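# Fold the towel in half on the table with two arms

## Task

Fold the towel once across its length so one end lies on the other with the edges about aligned and no extra creases; it must lie flat, entirely on the table and away from the basket, with no humps or raised parts; then release it and pull the grippers away, since a fold that holds only while the robot grips it does not count.

## Robot and tools

Robot: two yam_ultra arms, left_arm and right_arm, each with six revolute joints and a parallel two-finger gripper. All poses share one scene frame: origin on the table top midway between the arms, +x out over the table, +z up, left_arm on the +y side. Base roots: left_arm at (+0.034, +0.279, 0) m with quat_wxyz (+0.998, 0, 0, -0.058); right_arm at (-0.016, -0.302, 0) m with quat_wxyz (+1.000, 0, 0, +0.024). "Left" and "right" are arm names, not image sides.

Command row: one flat list covering both arms, 14 numbers each in [-1, 1]. Positions 1-6 are left_arm joint displacements, 7 is left_arm opening, 8-13 are right_arm displacements, 14 is right_arm opening. Joint order within each arm is always: shoulder (joint2), elbow (joint3), waist (joint1), wrist pitch (joint4), wrist yaw (joint5), wrist roll (joint6). Displacements are scaled: 1.0 equals 1.258 rad shoulder, 1.238 elbow, 1.202 waist, 2.073 wrist pitch, 2.022 wrist yaw and wrist roll. Opening is absolute, not an offset: +1 fully open (pads 0.094 m apart), -1 closed. A row may carry 12 extra numbers, 0 to 1, as stiffness multipliers on each joint's position gain (left six then right six, same joint order); they persist until rewritten.

Joint ranges (rad, both arms): shoulder 0.000 to 3.142, elbow 0.000 to 3.142, waist -2.618 to 3.054, wrist pitch -1.571 to 1.571, wrist yaw -1.571 to 1.571, wrist roll -2.094 to 2.094. True ends may differ by up to 0.036 rad. An action asking a joint more than 0.036 rad beyond its end (outward, relative to the action's starting angles) is rejected for both arms; if the first action of a call fails this, or any action is malformed, the whole call does nothing. Requests past the real end are clipped there, and the result may note "joint sent to its limit".

Tools:
- execute_actions(actions): list of up to 15 actions; each action is a table of up to 15 rows, one row per 1/30 s control step, the last row held for the remaining steps (an action lasts 0.5 s). Displacements in every row are offsets from the joint angles at the start of that action, not from the previous row; for the first action, from the last reported angles. An empty list just returns state and images.
- move(target, speed, blocking): target is one row as above, but offsets are taken from the "Joint positions" in the latest result that showed them. All joints travel in sync, so the gripper traces a curve; duration 0.5-10 s. speed (rad/s, 0.01-2, default 0.5) caps the joint with the longest travel. It ignores obstacles and the other arm. blocking=false returns after 0.5 s while motion continues; then use wait or stop before sending other motion. Its result adds a "move:" line: ending (done, off_target, moving, held, fault), limits=held or none, and each arm's joint furthest from target.
- wait(seconds 0-10): lets time run with commands held; returns early if a move finishes.
- stop(): brakes a running move; fingers keep going.
- zoom_image(camera, region [x0,y0,x1,y1] pixels, max 504x504): closer view of cam_high, cam_left_wrist or cam_right_wrist.
- read_manual(section): licence text only.
- finished_scene(scene): ends the scene, irreversibly; the towel must already be and stay folded.

Motion limits: each joint's target is kept within a lead of its measured angle (0.202 waist, 0.258 shoulder, 0.238 elbow, 0.573 wrist pitch, 0.522 wrist yaw and roll, rad), and targets that would put a gripper over 70 mm from where it is get scaled back, so big moves span several actions; finish leftovers with a further command. Sending zero offsets repeatedly can let an arm droop; instead, in the first call of a reply, command back to the desired angles, then zeros later, adjusting if it still sags.

Results: per-arm end_effector_position (m) and end_effector_quat_wxyz in the scene frame; this point sits between the pads about 1 cm behind the fingertips, and fingers point along gripper +z, closing along its y. Printed positions can be off, more at long reach. "Joint positions"/"Joint velocities" list six joints then pad gap (m). "Joint targets" shows current drive goals. grip_measured is opening on the command scale (each gripper may read off by ~1 mm). "joint command not followed" means a clearance check altered joint targets. Joint torques include offsets and friction. MOTOR HOT appears from 75 °C; at 90 °C the arm halts 10 s, at 100 °C it goes limp and falls (OVER-TEMPERATURE FAULT). Cameras: cam_high, cam_left_wrist, cam_right_wrist, all 504x504, with calibration given up front.

Grasping: to hold, command an opening about 0.03 below grip_measured; pads push up to ~50-62 N, less on very thin cloth. Brief tugs on held items may happen.

Avoid: arms striking or pressing each other, anything leaving the table, dropping or slamming, very hard pushes into the table (faster moves and targets set deeper past contact hit harder), overheating from long holds. The simulation runs on while you think. Finish by opening the grippers and lifting clear.

Each tool is called after "Emit:" as name(argument=value, ...), one argument or row to a line, values as JSON.

## Session

Emit:
execute_actions(
  actions=[],
)

Scene clock: 0.00 s.
left_arm: end_effector_position=(+0.1446, -0.2095, +0.0546) grip_measured=+1.000 end_effector_quat_wxyz=(+0.283, +0.379, +0.871, -0.133) | right_arm: end_effector_position=(+0.3249, -0.3819, +0.0561) grip_measured=+1.000 end_effector_quat_wxyz=(+0.253, +0.065, +0.965, -0.012)
Joint names: [shoulder, elbow, waist, wrist pitch, wrist yaw, wrist roll]
Joint positions: left_arm=[ 2.048  1.422 -1.358 -0.405 -0.354 -0.555  0.094] | right_arm=[ 1.501  0.814 -0.318 -0.376 -0.077 -0.117  0.094]
Joint velocities: left_arm=[ 0.012 -0.017 -0.002 -0.095 -0.051  0.007  0.   ] | right_arm=[ 0.022 -0.007  0.012 -0.007  0.037 -0.051  0.   ]
Joint torques (N m, as the arm reports them, + toward a larger angle): no reading
Joint targets: left_arm=[2.035 1.432 -1.358 -0.403 -0.361 -0.555] | right_arm=[1.490 0.825 -0.318 -0.372 -0.079 -0.116]
Joint stiffness scale: left_arm=[1. 1. 1. 1. 1. 1.] | right_arm=[1. 1. 1. 1. 1. 1.]

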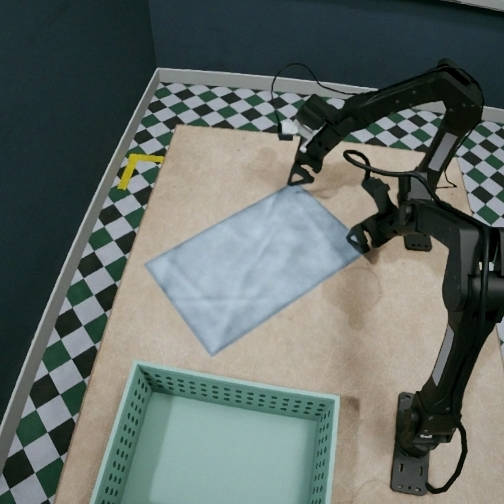

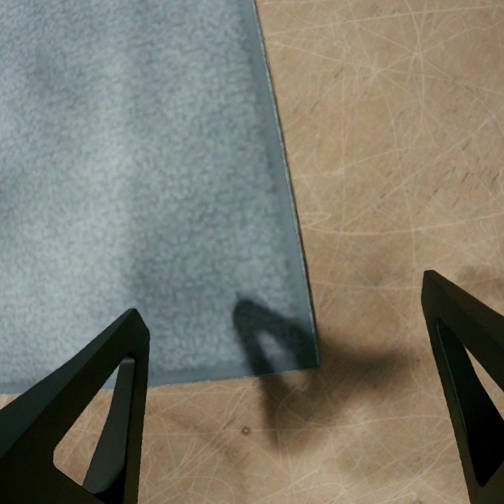

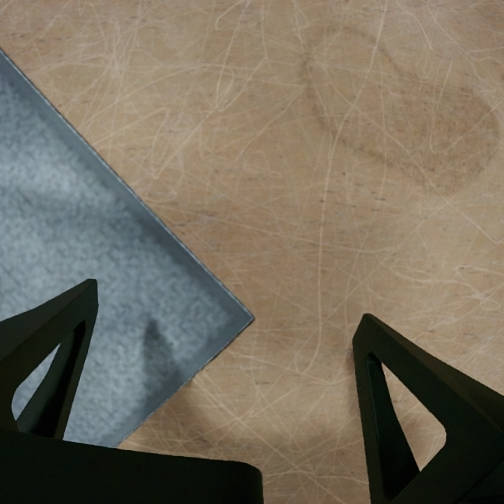

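Emit:
move(
  target=[0.018,-0.128,0,0.087,0,0,1, 0.053,-0.114,0,0.1,0,0,1],
  speed=0.3,
)

Scene clock: 2.40 s.
left_arm: end_effector_position=(+0.1434, -0.1948, +0.0167) grip_measured=+1.000 end_effector_quat_wxyz=(+0.284, +0.378, +0.871, -0.134) | right_arm: end_effector_position=(+0.3175, -0.3792, +0.0184) grip_measured=+1.000 end_effector_quat_wxyz=(+0.258, +0.064, +0.964, -0.011)
Joint names: [shoulder, elbow, waist, wrist pitch, wrist yaw, wrist roll]
Joint positions: left_arm=[ 2.062  1.274 -1.358 -0.241 -0.356 -0.555  0.094] | right_arm=[ 1.554  0.684 -0.318 -0.185 -0.081 -0.116  0.094]
Joint velocities: left_arm=[-0.012  0.007 -0.002  0.007  0.037  0.007  0.   ] | right_arm=[ 0.007 -0.027  0.002 -0.037 -0.066  0.051  0.   ]
Joint torques (N m, as the arm reports them, + toward a larger angle): left_arm=[-9.59  5.72 -0.33  1.36 -0.13  0.  ] | right_arm=[-4.81  4.28 -0.08  1.12  0.05  0.01]
Joint targets: left_arm=[2.070 1.263 -1.358 -0.224 -0.354 -0.555] | right_arm=[1.568 0.673 -0.318 -0.169 -0.077 -0.117]
Joint stiffness scale: left_arm=[1. 1. 1. 1. 1. 1.] | right_arm=[1. 1. 1. 1. 1. 1.]
move: done; limits=none; left_arm: farthest joint: the wrist pitch, 0.016 radians from its target (0.180 radians at the start); right_arm: farthest joint: the wrist pitch, 0.017 radians from its target (0.208 radians at the start)
camera_calibration (this result's frames):
cam_left_wrist: T_world_to_cam=[[-0.818266, -0.558937, -0.134275, 0.0258671], [-0.569021, 0.820727, 0.0512093, 0.263367], [0.0815801, 0.118308, -0.98962, 0.150077], [0, 0, 0, 1]] pos_world=[0.158784, -0.21945, 0.138506]
cam_right_wrist: T_world_to_cam=[[0.0216657, -0.994476, 0.1027, -0.39204], [-0.998749, -0.0168979, 0.0470692, 0.33043], [-0.0450738, -0.103592, -0.993598, 0.126562], [0, 0, 0, 1]] pos_world=[0.344215, -0.37118, 0.150461]

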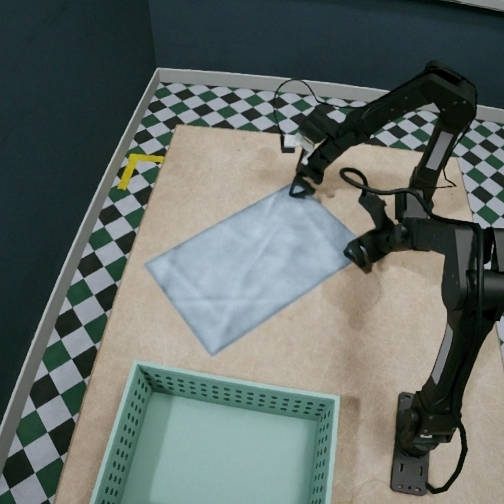

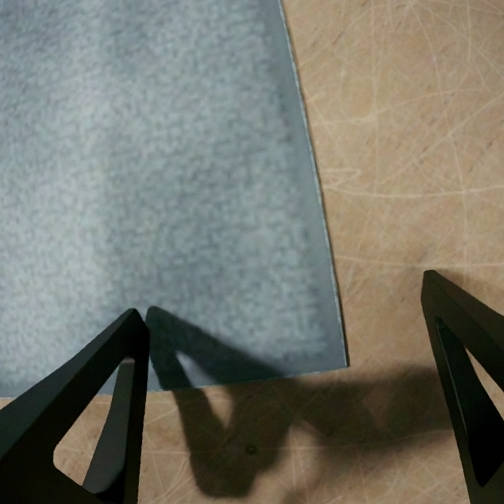

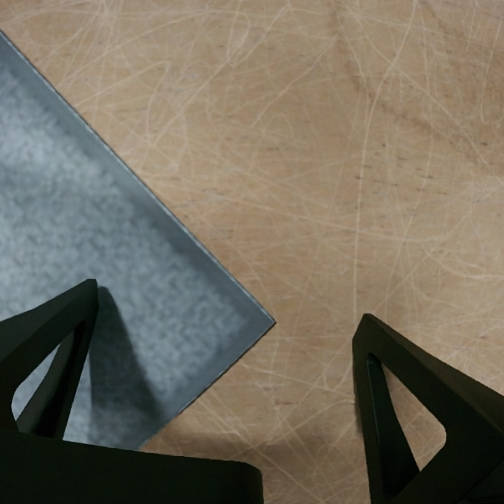

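Emit:
move(
  target=[0.007,-0.009,0,0.008,0,0,-1, 0.011,-0.009,0,0.008,0,0,-1],
  speed=0.1,
)

Emit:
move(
  target=[-0.018,0.128,0,-0.087,0,0,-1, -0.053,0.114,0,-0.1,0,0,-1],
  speed=0.2,
)

Scene clock: 3.20 s.
left_arm: end_effector_position=(+0.1434, -0.1953, +0.0170) grip_measured=-0.983 end_effector_quat_wxyz=(+0.284, +0.378, +0.871, -0.135) | right_arm: end_effector_position=(+0.3179, -0.3793, +0.0186) grip_measured=-0.979 end_effector_quat_wxyz=(+0.258, +0.064, +0.964, -0.011)
Joint names: [shoulder, elbow, waist, wrist pitch, wrist yaw, wrist roll]
Joint positions: left_arm=[ 2.062  1.274 -1.358 -0.238 -0.356 -0.555  0.001] | right_arm=[ 1.554  0.684 -0.318 -0.183 -0.081 -0.116  0.001]
Joint velocities: left_arm=[-0.012 -0.017 -0.002  0.037 -0.051  0.007  0.   ] | right_arm=[-0.012  0.002 -0.017  0.022  0.051 -0.007  0.   ]
Joint torques (N m, as the arm reports them, + toward a larger angle): left_arm=[-9.83  5.53 -0.04  1.33 -0.13 -0.02] | right_arm=[-5.06  4.27 -0.02  1.11  0.    0.01]
Joint targets: left_arm=[2.071 1.263 -1.358 -0.224 -0.356 -0.555] | right_arm=[1.568 0.673 -0.318 -0.169 -0.081 -0.116]
Joint stiffness scale: left_arm=[1. 1. 1. 1. 1. 1.] | right_arm=[1. 1. 1. 1. 1. 1.]
move: done; limits=none; left_arm: farthest joint: the wrist pitch, 0.014 radians from its target (0.016 radians at the start); right_arm: farthest joint: the wrist pitch, 0.015 radians from its target (0.017 radians at the start)
camera_calibration (this result's frames):
cam_left_wrist: T_world_to_cam=[[-0.818232, -0.559292, -0.132999, 0.0255555], [-0.569034, 0.82086, 0.0488816, 0.263891], [0.0818341, 0.115677, -0.98991, 0.149915], [0, 0, 0, 1]] pos_world=[0.158805, -0.219667, 0.138902]
cam_right_wrist: T_world_to_cam=[[0.0214765, -0.994424, 0.103248, -0.392113], [-0.998834, -0.0168744, 0.0452424, 0.330883], [-0.0432478, -0.104099, -0.993626, 0.126028], [0, 0, 0, 1]] pos_world=[0.344369, -0.371223, 0.150739]

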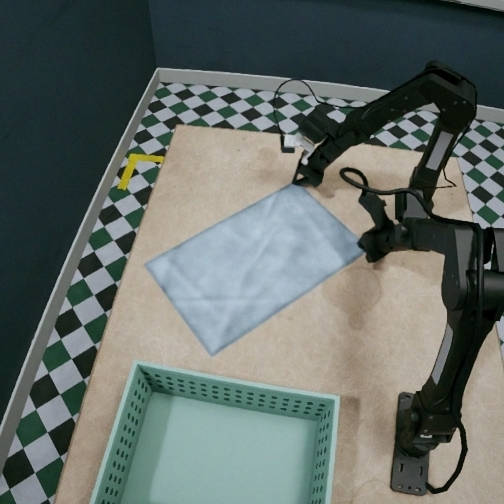

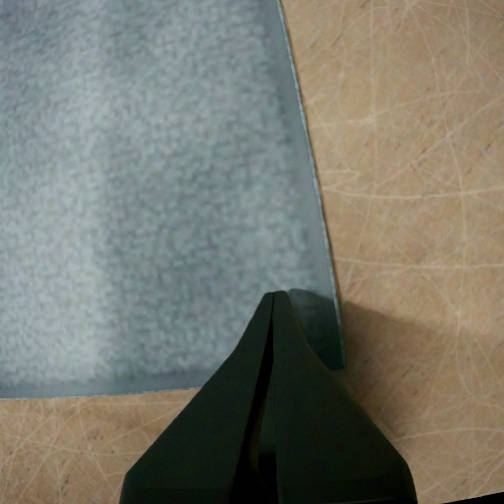

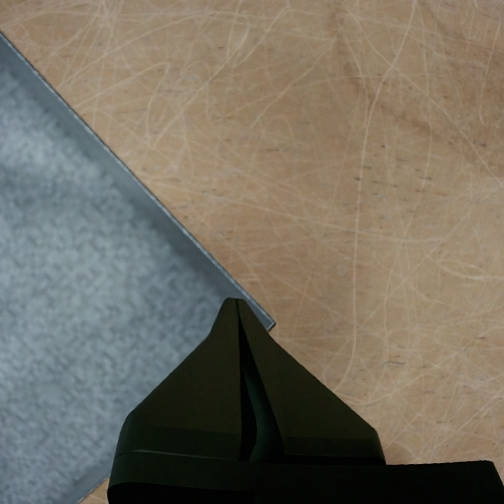

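Scene clock: 4.90 s.
left_arm: end_effector_position=(+0.1443, -0.2047, +0.0434) grip_measured=-0.983 end_effector_quat_wxyz=(+0.277, +0.382, +0.873, -0.122) | right_arm: end_effector_position=(+0.3177, -0.3792, +0.0456) grip_measured=-0.979 end_effector_quat_wxyz=(+0.237, +0.066, +0.969, -0.006)
Joint names: [shoulder, elbow, waist, wrist pitch, wrist yaw, wrist roll]
Joint positions: left_arm=[ 2.062  1.409 -1.358 -0.403 -0.356 -0.555  0.001] | right_arm=[ 1.514  0.797 -0.318 -0.382 -0.081 -0.116  0.001]
Joint velocities: left_arm=[-0.007 -0.017  0.002 -0.022 -0.022  0.051  0.   ] | right_arm=[-0.007  0.007  0.002 -0.037 -0.037  0.022 -0.001]
Joint torques (N m, as the arm reports them, + toward a larger angle): left_arm=[-12.73   9.2    0.12   0.9   -0.13   0.  ] | right_arm=[-8.16  7.49  0.08  0.83 -0.03 -0.02]
Joint targets: left_arm=[2.039 1.433 -1.358 -0.419 -0.356 -0.555] | right_arm=[1.488 0.826 -0.318 -0.391 -0.081 -0.116]
Joint stiffness scale: left_arm=[1. 1. 1. 1. 1. 1.] | right_arm=[1. 1. 1. 1. 1. 1.]
move: off_target (left_arm, right_arm); limits=none; left_arm: farthest joint: the elbow, 0.024 radians from its target (0.158 radians at the start); right_arm: farthest joint: the elbow, 0.028 radians from its target (0.141 radians at the start)
camera_calibration (this result's frames):
cam_left_wrist: T_world_to_cam=[[-0.818643, -0.555031, -0.147524, 0.0261361], [-0.568851, 0.818971, 0.0754586, 0.269218], [0.0789363, 0.145693, -0.986176, 0.183414], [0, 0, 0, 1]] pos_world=[0.160063, -0.232698, 0.164419]
cam_right_wrist: T_world_to_cam=[[0.025739, -0.995608, 0.0900068, -0.396021], [-0.995872, -0.0176975, 0.0890265, 0.32617], [-0.0870426, -0.0919267, -0.991954, 0.171254], [0, 0, 0, 1]] pos_world=[0.349923, -0.372767, 0.176483]

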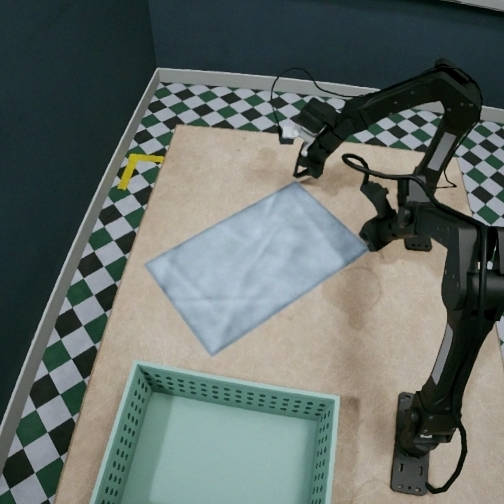

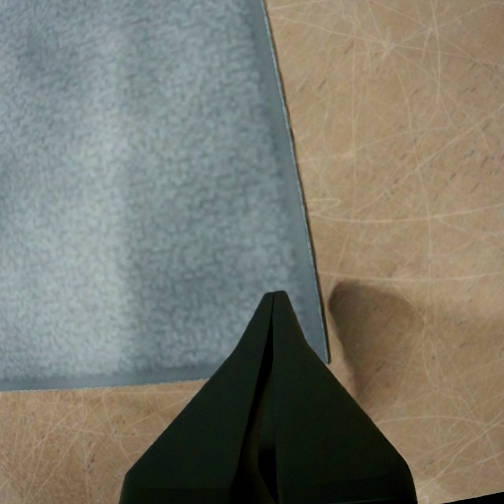

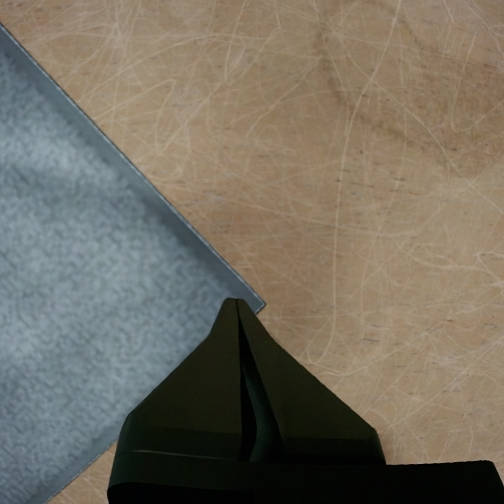

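Emit:
move(
  target=[0.013,-0.158,0,0.115,0,0,1, 0.06,-0.135,0.033,0.136,0,0,1],
  speed=0.25,
)

Scene clock: 6.77 s.
left_arm: end_effector_position=(+0.1482, -0.1958, +0.0149) grip_measured=+1.000 end_effector_quat_wxyz=(+0.304, +0.370, +0.866, -0.141) | right_arm: end_effector_position=(+0.3267, -0.3690, +0.0168) grip_measured=+1.000 end_effector_quat_wxyz=(+0.282, +0.047, +0.958, -0.007)
Joint names: [shoulder, elbow, waist, wrist pitch, wrist yaw, wrist roll]
Joint positions: left_arm=[ 2.062  1.236 -1.358 -0.165 -0.384 -0.551  0.094] | right_arm=[ 1.563  0.653 -0.288 -0.096 -0.09  -0.116  0.094]
Joint velocities: left_arm=[ 0.017  0.032 -0.012  0.125 -0.037  0.007  0.   ] | right_arm=[-0.017 -0.002 -0.002 -0.081 -0.066 -0.037  0.   ]
Joint torques (N m, as the arm reports them, + toward a larger angle): left_arm=[-8.94  4.02 -0.08  1.19  0.15 -0.03] | right_arm=[-3.84  3.38  0.77  1.02  0.1  -0.01]
Joint targets: left_arm=[2.078 1.213 -1.358 -0.164 -0.355 -0.555] | right_arm=[1.590 0.630 -0.278 -0.100 -0.080 -0.116]
Joint stiffness scale: left_arm=[1. 1. 1. 1. 1. 1.] | right_arm=[1. 1. 1. 1. 1. 1.]
move: off_target (left_arm, right_arm); limits=none; left_arm: farthest joint: the wrist yaw, 0.028 radians from its target (0.000 radians at the start); right_arm: farthest joint: the shoulder, 0.026 radians from its target (0.075 radians at the start)
camera_calibration (this result's frames):
cam_left_wrist: T_world_to_cam=[[-0.807482, -0.573308, -0.13889, 0.0246654], [-0.579689, 0.814809, 0.00685562, 0.268083], [0.109238, 0.0860488, -0.990284, 0.137584], [0, 0, 0, 1]] pos_world=[0.160292, -0.216134, 0.137835]
cam_right_wrist: T_world_to_cam=[[0.051372, -0.992664, 0.10945, -0.391114], [-0.998645, -0.0519767, -0.0026772, 0.327683], [0.0083464, -0.109164, -0.993989, 0.106959], [0, 0, 0, 1]] pos_world=[0.346438, -0.359537, 0.150001]

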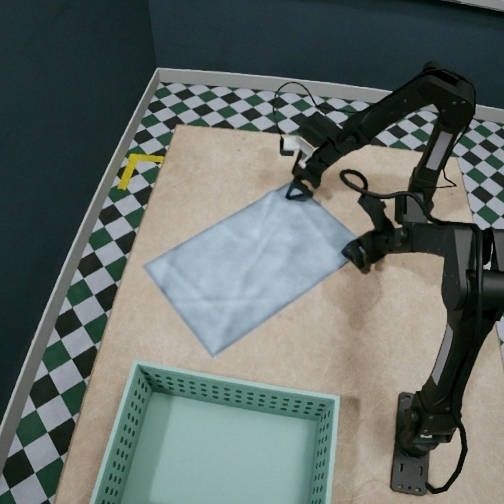

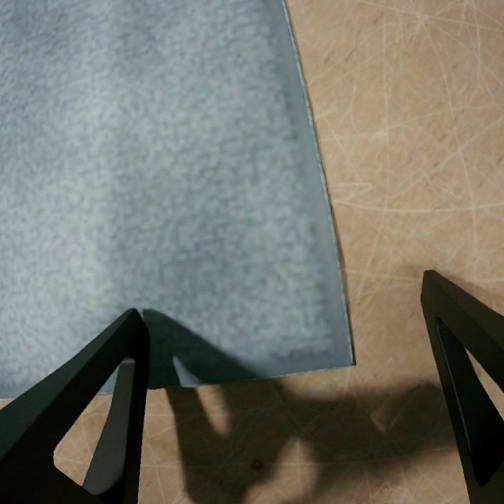

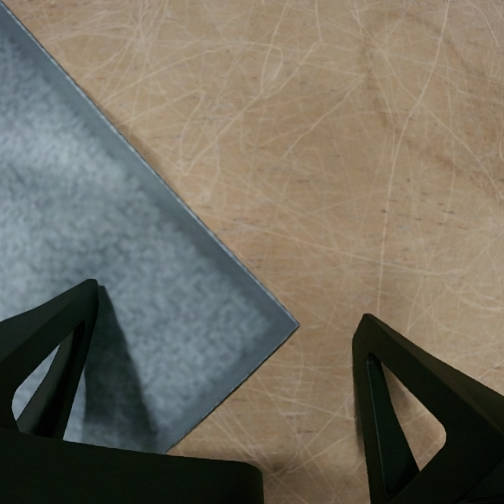

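Emit:
move(
  target=[0.013,-0.019,0,0,0.014,0,-1, 0.021,-0.019,0.008,0,0.005,0,-1],
  speed=0.1,
)

Scene clock: 7.63 s.
left_arm: end_effector_position=(+0.1508, -0.1959, +0.0162) grip_measured=-0.951 end_effector_quat_wxyz=(+0.310, +0.368, +0.866, -0.140) | right_arm: end_effector_position=(+0.3288, -0.3680, +0.0181) grip_measured=-0.956 end_effector_quat_wxyz=(+0.286, +0.045, +0.957, -0.006)
Joint names: [shoulder, elbow, waist, wrist pitch, wrist yaw, wrist roll]
Joint positions: left_arm=[ 2.062  1.236 -1.357 -0.16  -0.396 -0.55   0.002] | right_arm=[ 1.563  0.653 -0.285 -0.087 -0.093 -0.116  0.002]
Joint velocities: left_arm=[ 0.002  0.002 -0.012  0.022 -0.007  0.022  0.   ] | right_arm=[ 0.002 -0.002 -0.002 -0.051  0.051 -0.095  0.   ]
Joint torques (N m, as the arm reports them, + toward a larger angle): left_arm=[-8.87  4.31 -0.02  1.14  0.19  0.01] | right_arm=[-3.95  3.43  0.65  0.95  0.13  0.  ]
Joint targets: left_arm=[2.078 1.213 -1.359 -0.165 -0.356 -0.551] | right_arm=[1.590 0.630 -0.278 -0.096 -0.080 -0.117]
Joint stiffness scale: left_arm=[1. 1. 1. 1. 1. 1.] | right_arm=[1. 1. 1. 1. 1. 1.]
move: off_target (left_arm, right_arm); limits=none; left_arm: farthest joint: the wrist yaw, 0.040 radians from its target (0.028 radians at the start); right_arm: farthest joint: the shoulder, 0.026 radians from its target (0.026 radians at the start)
camera_calibration (this result's frames):
cam_left_wrist: T_world_to_cam=[[-0.801878, -0.579357, -0.146069, 0.0249538], [-0.585382, 0.810755, -0.00213171, 0.26988], [0.119661, 0.0837968, -0.989272, 0.136551], [0, 0, 0, 1]] pos_world=[0.161653, -0.215792, 0.139307]
cam_right_wrist: T_world_to_cam=[[0.0546159, -0.992471, 0.109629, -0.391372], [-0.99834, -0.0562847, -0.0121842, 0.328357], [0.0182629, -0.108782, -0.993898, 0.105186], [0, 0, 0, 1]] pos_world=[0.347266, -0.358501, 0.15145]

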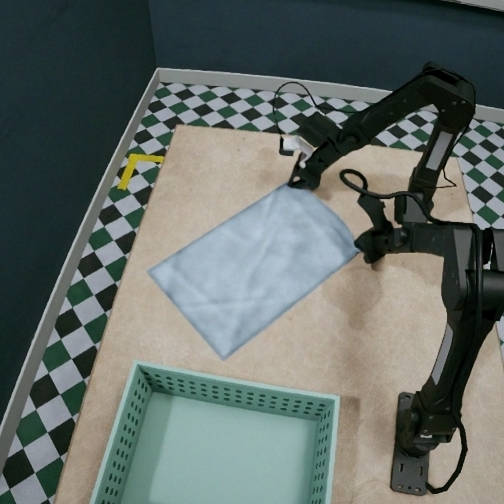

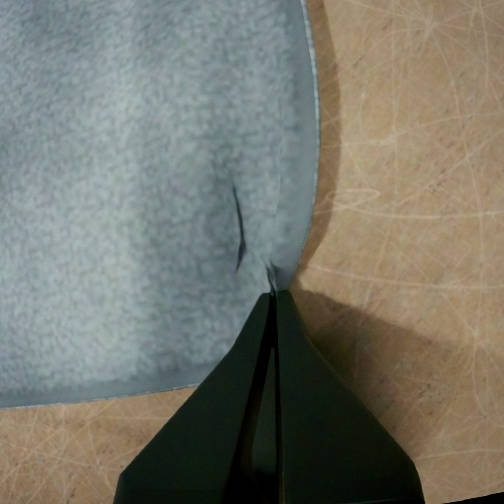

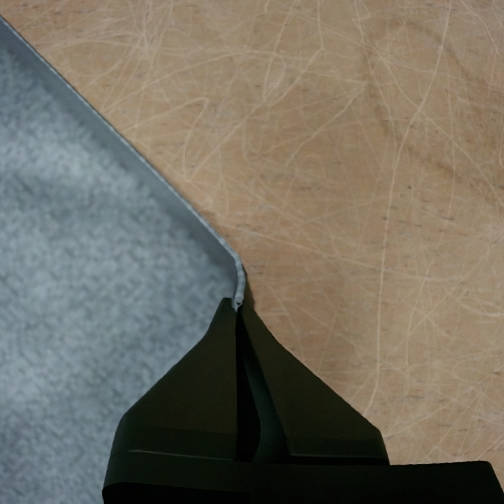

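Emit:
move(
  target=[-0.308,0.051,0.349,-0.224,0,0.173,-1, 0.208,0.602,0.295,-0.138,0,0.148,-1],
  speed=0.3,
)

Scene clock: 11.30 s.
left_arm: end_effector_position=(+0.3026, -0.0565, +0.1333) grip_measured=-0.951 end_effector_quat_wxyz=(+0.325, +0.343, +0.881, -0.003) | right_arm: end_effector_position=(+0.4783, -0.2273, +0.1378) grip_measured=-0.956 end_effector_quat_wxyz=(+0.352, +0.012, +0.931, +0.097)
Joint names: [shoulder, elbow, waist, wrist pitch, wrist yaw, wrist roll]
Joint positions: left_arm=[ 1.702  1.276 -0.944 -0.599 -0.397 -0.206  0.002] | right_arm=[ 1.822  1.367  0.068 -0.374 -0.096  0.177  0.002]
Joint velocities: left_arm=[-0.012  0.012 -0.027 -0.037 -0.022  0.007 -0.001] | right_arm=[-0.022 -0.007 -0.002 -0.022  0.022 -0.007  0.   ]
Joint torques (N m, as the arm reports them, + toward a larger angle): left_arm=[-10.31   9.57   0.56   0.89  -0.1   -0.04] | right_arm=[-9.7   8.46  0.04  1.21  0.01  0.08]
Joint targets: left_arm=[1.675 1.299 -0.938 -0.625 -0.396 -0.200] | right_arm=[1.825 1.399 0.069 -0.373 -0.093 0.183]
Joint stiffness scale: left_arm=[1. 1. 1. 1. 1. 1.] | right_arm=[1. 1. 1. 1. 1. 1.]
move: off_target (left_arm, right_arm); limits=none; left_arm: farthest joint: the shoulder, 0.027 radians from its target (0.388 radians at the start); right_arm: farthest joint: the elbow, 0.031 radians from its target (0.745 radians at the start)
camera_calibration (this result's frames):
cam_left_wrist: T_world_to_cam=[[-0.685603, -0.632594, -0.360241, 0.234911], [-0.700333, 0.708221, 0.0892019, 0.262862], [0.198701, 0.313445, -0.928585, 0.203521], [0, 0, 0, 1]] pos_world=[0.304707, -0.101354, 0.250163]
cam_right_wrist: T_world_to_cam=[[0.170694, -0.984332, -0.0441936, -0.305504], [-0.970818, -0.160344, -0.178329, 0.473016], [0.168449, 0.0733437, -0.982978, 0.204873], [0, 0, 0, 1]] pos_world=[0.47685, -0.239898, 0.272237]

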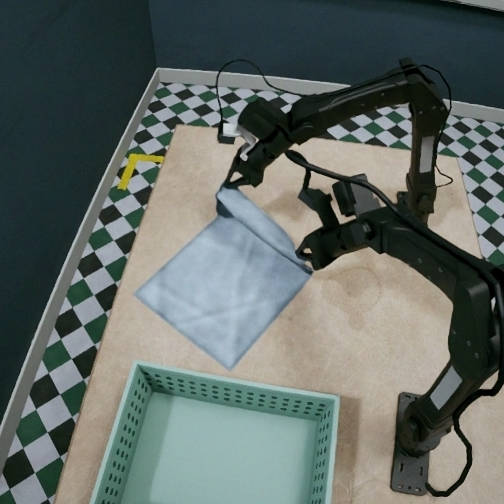

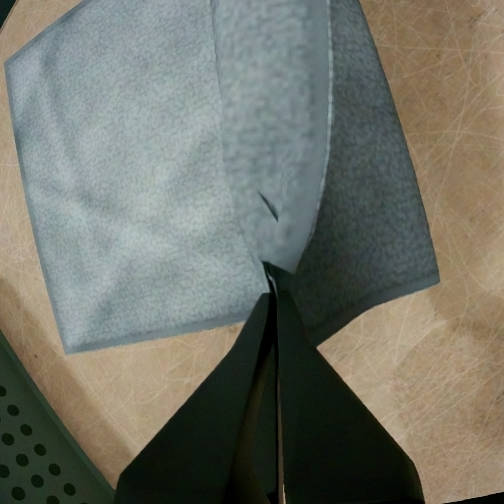

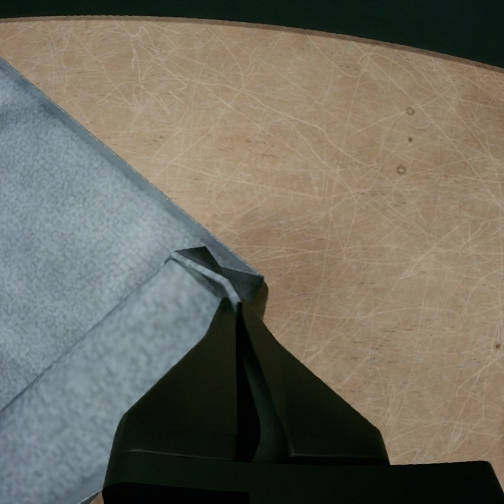

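Emit:
move(
  target=[0.094,0.427,-0.24,-0.164,0,-0.119,-1, -0.296,0.01,-0.19,-0.2,0,-0.094,-1],
  speed=0.3,
)

Scene clock: 14.17 s.
left_arm: end_effector_position=(+0.2081, -0.1577, +0.2344) grip_measured=-0.951 end_effector_quat_wxyz=(+0.332, +0.355, +0.867, -0.111) | right_arm: end_effector_position=(+0.3833, -0.3269, +0.2215) grip_measured=-0.956 end_effector_quat_wxyz=(+0.333, +0.031, +0.942, +0.027)
Joint names: [shoulder, elbow, waist, wrist pitch, wrist yaw, wrist roll]
Joint positions: left_arm=[ 1.813  1.779 -1.225 -0.924 -0.397 -0.438  0.002] | right_arm=[ 1.474  1.367 -0.154 -0.788 -0.097 -0.007  0.002]
Joint velocities: left_arm=[-0.007  0.002 -0.007  0.022 -0.037 -0.007  0.   ] | right_arm=[-0.002  0.002 -0.002  0.037  0.007 -0.022 -0.001]
Joint torques (N m, as the arm reports them, + toward a larger angle): left_arm=[-8.19  9.87 -0.54  1.09 -0.19 -0.12] | right_arm=[-8.52  6.9  -0.66  1.09 -0.01 -0.06]
Joint targets: left_arm=[1.820 1.804 -1.232 -0.939 -0.397 -0.446] | right_arm=[1.450 1.380 -0.161 -0.789 -0.095 -0.013]
Joint stiffness scale: left_arm=[1. 1. 1. 1. 1. 1.] | right_arm=[1. 1. 1. 1. 1. 1.]
move: off_target (left_arm, right_arm); limits=none; left_arm: farthest joint: the elbow, 0.026 radians from its target (0.529 radians at the start); right_arm: farthest joint: the shoulder, 0.025 radians from its target (0.373 radians at the start)
camera_calibration (this result's frames):
cam_left_wrist: T_world_to_cam=[[-0.763846, -0.612157, -0.204459, 0.125513], [-0.62266, 0.782327, -0.0160935, 0.279527], [0.169805, 0.115015, -0.978743, 0.334427], [0, 0, 0, 1]] pos_world=[0.213135, -0.180312, 0.357479]
cam_right_wrist: T_world_to_cam=[[0.0903623, -0.993661, 0.0668795, -0.38049], [-0.988402, -0.0977087, -0.116255, 0.393263], [0.122052, -0.0555988, -0.990965, 0.287853], [0, 0, 0, 1]] pos_world=[0.387951, -0.323649, 0.356417]

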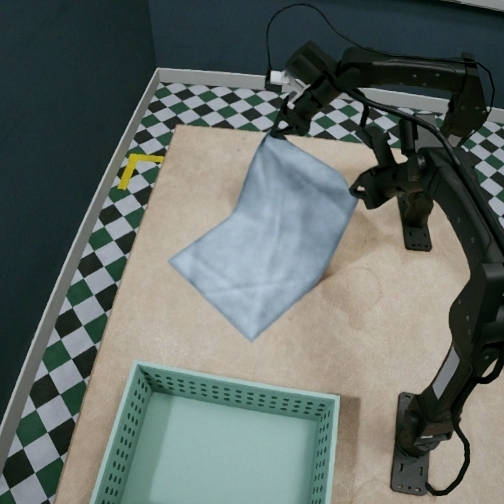

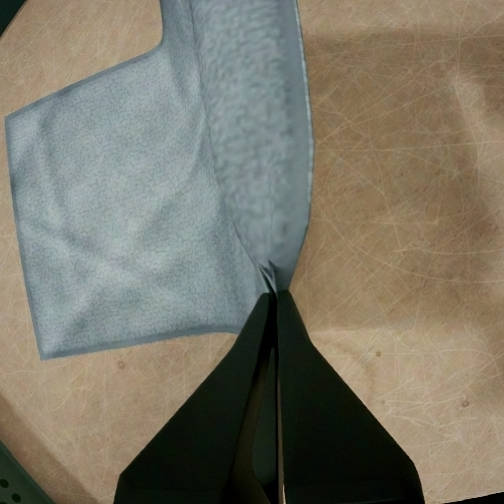

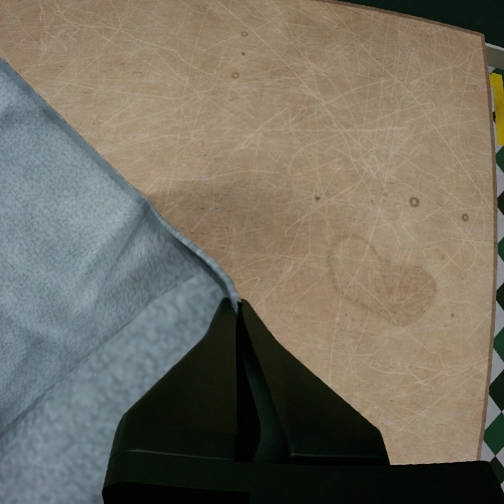

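Emit:
move(
  target=[-0.13,-0.185,0.126,0.02,0,0.064,-1, 0.194,0.172,0.159,0.046,0,0.08,-1],
  speed=0.25,
)

Scene clock: 16.20 s.
left_arm: end_effector_position=(+0.2542, -0.0880, +0.2102) grip_measured=-0.951 end_effector_quat_wxyz=(+0.324, +0.353, +0.876, -0.045) | right_arm: end_effector_position=(+0.4459, -0.2446, +0.2014) grip_measured=-0.956 end_effector_quat_wxyz=(+0.320, +0.014, +0.943, +0.085)
Joint names: [shoulder, elbow, waist, wrist pitch, wrist yaw, wrist roll]
Joint positions: left_arm=[ 1.681  1.556 -1.079 -0.895 -0.397 -0.315  0.002] | right_arm=[ 1.721  1.544  0.037 -0.724 -0.101  0.148  0.002]
Joint velocities: left_arm=[ 0.002 -0.002  0.007 -0.007 -0.022 -0.022  0.   ] | right_arm=[-0.027 -0.007  0.002  0.022 -0.007  0.051  0.001]
Joint torques (N m, as the arm reports them, + toward a larger angle): left_arm=[-10.29   6.8    0.53   1.26  -0.2    0.07] | right_arm=[-9.15  8.79  0.06  1.44  0.05  0.1 ]
Joint targets: left_arm=[1.649 1.549 -1.074 -0.883 -0.397 -0.309] | right_arm=[1.718 1.580 0.037 -0.693 -0.097 0.155]
Joint stiffness scale: left_arm=[1. 1. 1. 1. 1. 1.] | right_arm=[1. 1. 1. 1. 1. 1.]
move: off_target (left_arm, right_arm); limits=none; left_arm: farthest joint: the shoulder, 0.031 radians from its target (0.163 radians at the start); right_arm: farthest joint: the elbow, 0.036 radians from its target (0.213 radians at the start)
camera_calibration (this result's frames):
cam_left_wrist: T_world_to_cam=[[-0.725542, -0.619253, -0.300193, 0.208187], [-0.662269, 0.746861, 0.0599867, 0.244264], [0.187055, 0.242331, -0.951991, 0.29605], [0, 0, 0, 1]] pos_world=[0.257439, -0.125254, 0.32968]
cam_right_wrist: T_world_to_cam=[[0.162375, -0.986125, -0.0345342, -0.312824], [-0.981437, -0.157785, -0.109024, 0.441551], [0.102062, 0.0515958, -0.993439, 0.300445], [0, 0, 0, 1]] pos_world=[0.453485, -0.254315, 0.335811]

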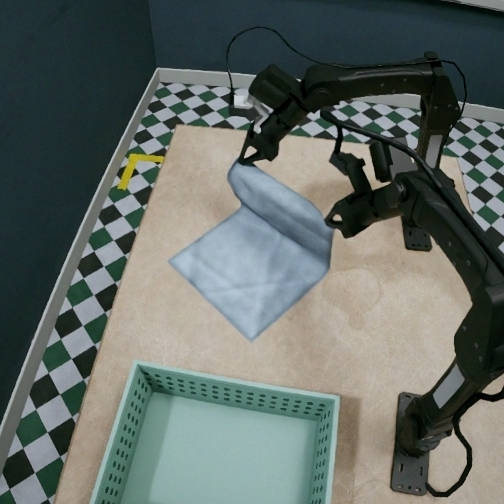

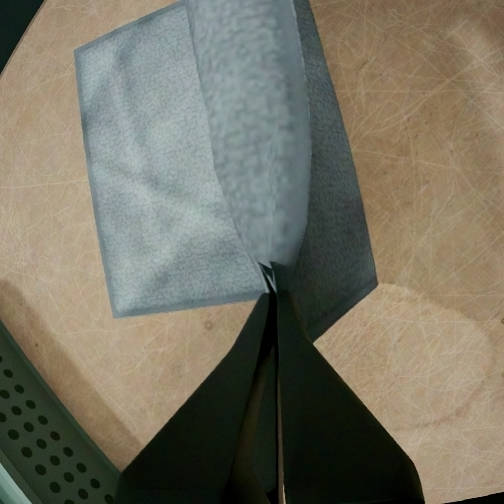

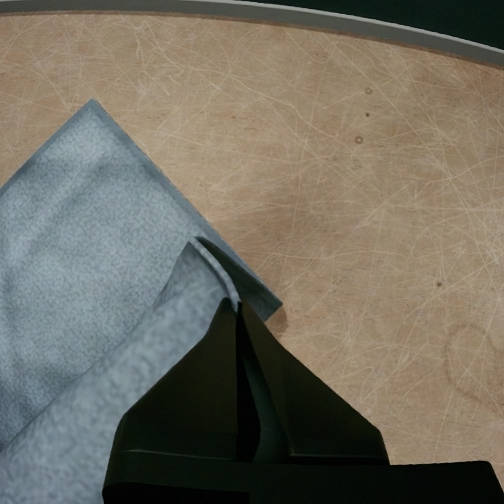

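Emit:
move(
  target=[-0.12,-0.277,0.295,0.113,0,0.148,-1, 0.289,0.174,0.156,0.193,0,0.07,-1],
  speed=0.25,
)

Scene clock: 18.70 s.
left_arm: end_effector_position=(+0.3476, +0.0302, +0.1589) grip_measured=-0.951 end_effector_quat_wxyz=(+0.328, +0.328, +0.884, +0.057) | right_arm: end_effector_position=(+0.5429, -0.1227, +0.1506) grip_measured=-0.956 end_effector_quat_wxyz=(+0.379, -0.019, +0.911, +0.163)
Joint names: [shoulder, elbow, waist, wrist pitch, wrist yaw, wrist roll]
Joint positions: left_arm=[ 1.562  1.22  -0.731 -0.664 -0.397 -0.021  0.002] | right_arm=[ 2.092  1.723  0.228 -0.358 -0.113  0.285  0.002]
Joint velocities: left_arm=[ 0.007 -0.022 -0.007  0.081  0.037  0.037 -0.001] | right_arm=[-0.012 -0.012  0.007 -0.007  0.037 -0.037 -0.002]
Joint torques (N m, as the arm reports them, + toward a larger angle): left_arm=[-9.5   6.92  0.43  1.16 -0.14  0.01] | right_arm=[-13.14   9.15  -0.22   1.68   0.14   0.01]
Joint targets: left_arm=[1.530 1.213 -0.724 -0.660 -0.397 -0.016] | right_arm=[2.084 1.760 0.225 -0.324 -0.101 0.290]
Joint stiffness scale: left_arm=[1. 1. 1. 1. 1. 1.] | right_arm=[1. 1. 1. 1. 1. 1.]
move: off_target (left_arm, right_arm); limits=none; left_arm: farthest joint: the shoulder, 0.032 radians from its target (0.151 radians at the start); right_arm: farthest joint: the elbow, 0.036 radians from its target (0.215 radians at the start)
camera_calibration (this result's frames):
cam_left_wrist: T_world_to_cam=[[-0.62512, -0.638617, -0.448768, 0.3231], [-0.750894, 0.64897, 0.12246, 0.244715], [0.213032, 0.41353, -0.885218, 0.176301], [0, 0, 0, 1]] pos_world=[0.348174, -0.0253811, 0.271094]
cam_right_wrist: T_world_to_cam=[[0.271278, -0.95361, -0.130527, -0.250872], [-0.935803, -0.229597, -0.267503, 0.540724], [0.225125, 0.194715, -0.954675, 0.178736], [0, 0, 0, 1]] pos_world=[0.533829, -0.149887, 0.282535]

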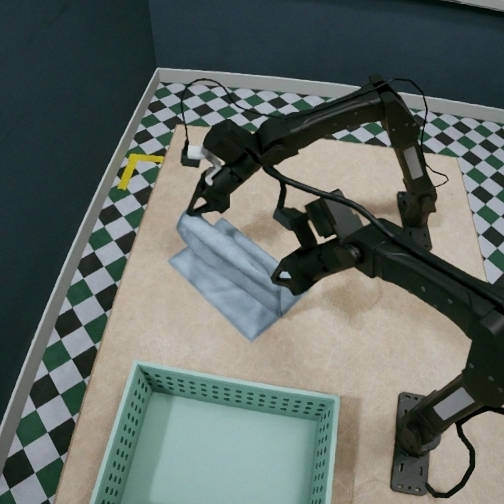

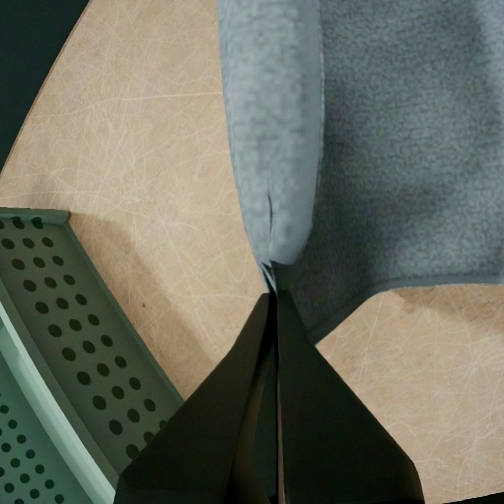

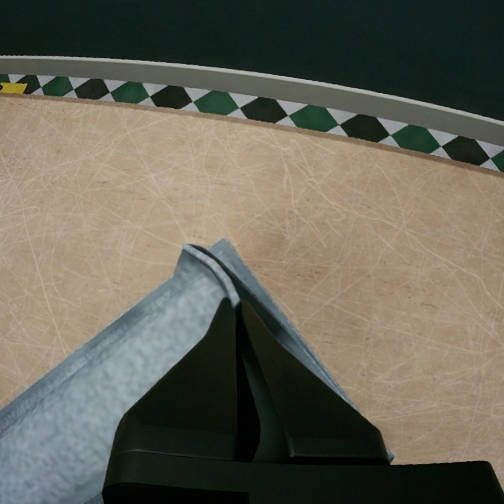

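Emit:
move(
  target=[0.171,-0.257,0.13,0.26,0,0.064,-1, 0.256,-0.035,0.047,0.256,0,0.02,-1],
  speed=0.25,
)

Scene clock: 21.53 s.
left_arm: end_effector_position=(+0.3896, +0.0712, +0.0347) grip_measured=-0.951 end_effector_quat_wxyz=(+0.323, +0.316, +0.887, +0.099) | right_arm: end_effector_position=(+0.5902, -0.0718, +0.0415) grip_measured=-0.956 end_effector_quat_wxyz=(+0.436, -0.032, +0.876, +0.203)
Joint names: [shoulder, elbow, waist, wrist pitch, wrist yaw, wrist roll]
Joint positions: left_arm=[ 1.769  0.911 -0.584 -0.134 -0.397  0.104  0.002] | right_arm=[ 2.416  1.688  0.282  0.155 -0.12   0.322  0.002]
Joint velocities: left_arm=[-0.002 -0.007  0.002 -0.066 -0.081  0.066 -0.   ] | right_arm=[ 0.002 -0.007 -0.017 -0.154 -0.007  0.007  0.001]
Joint torques (N m, as the arm reports them, + toward a larger angle): left_arm=[-6.88  5.74  0.6   1.33 -0.21  0.02] | right_arm=[-14.68   5.37   0.29   1.61   0.07   0.04]
Joint targets: left_arm=[1.777 0.902 -0.575 -0.126 -0.397 0.109] | right_arm=[2.415 1.680 0.284 0.173 -0.113 0.326]
Joint stiffness scale: left_arm=[1. 1. 1. 1. 1. 1.] | right_arm=[1. 1. 1. 1. 1. 1.]
move: done; limits=none; left_arm: farthest joint: the waist, 0.009 radians from its target (0.156 radians at the start); right_arm: farthest joint: the wrist pitch, 0.017 radians from its target (0.530 radians at the start)
camera_calibration (this result's frames):
cam_left_wrist: T_world_to_cam=[[-0.584517, -0.635951, -0.503891, 0.305696], [-0.784697, 0.601029, 0.151705, 0.280448], [0.206376, 0.484076, -0.850341, 0.0368011], [0, 0, 0, 1]] pos_world=[0.391156, 0.00803582, 0.142785]
cam_right_wrist: T_world_to_cam=[[0.326186, -0.931297, -0.162138, -0.258833], [-0.881972, -0.238097, -0.406738, 0.540931], [0.340189, 0.275674, -0.899042, -0.0104164], [0, 0, 0, 1]] pos_world=[0.565057, -0.109385, 0.168685]

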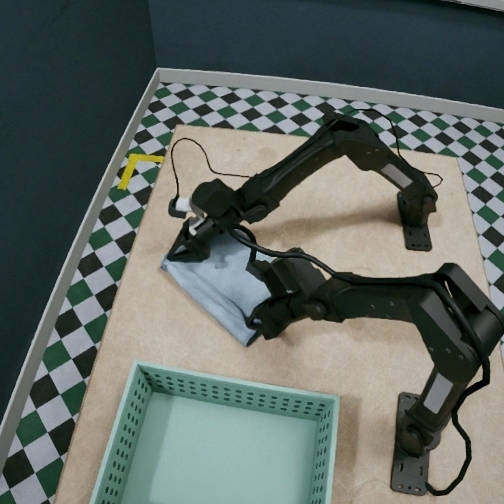

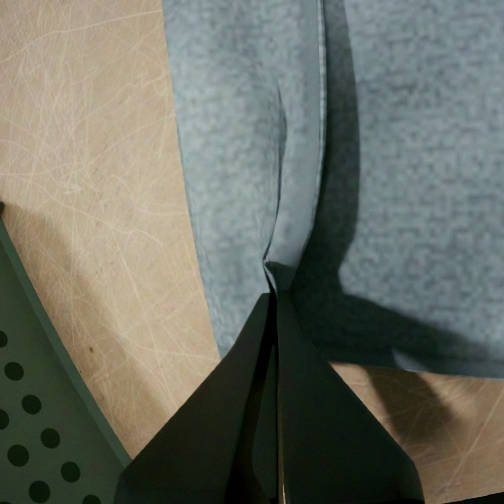

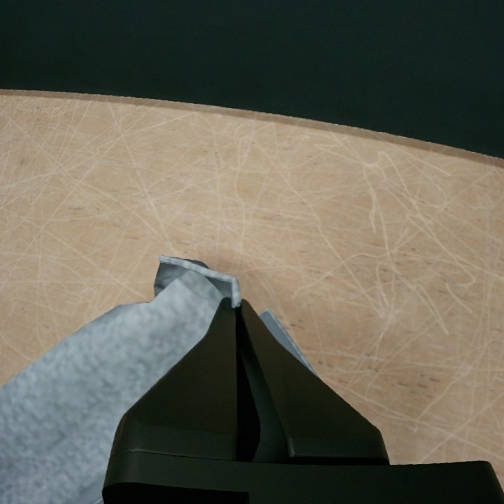

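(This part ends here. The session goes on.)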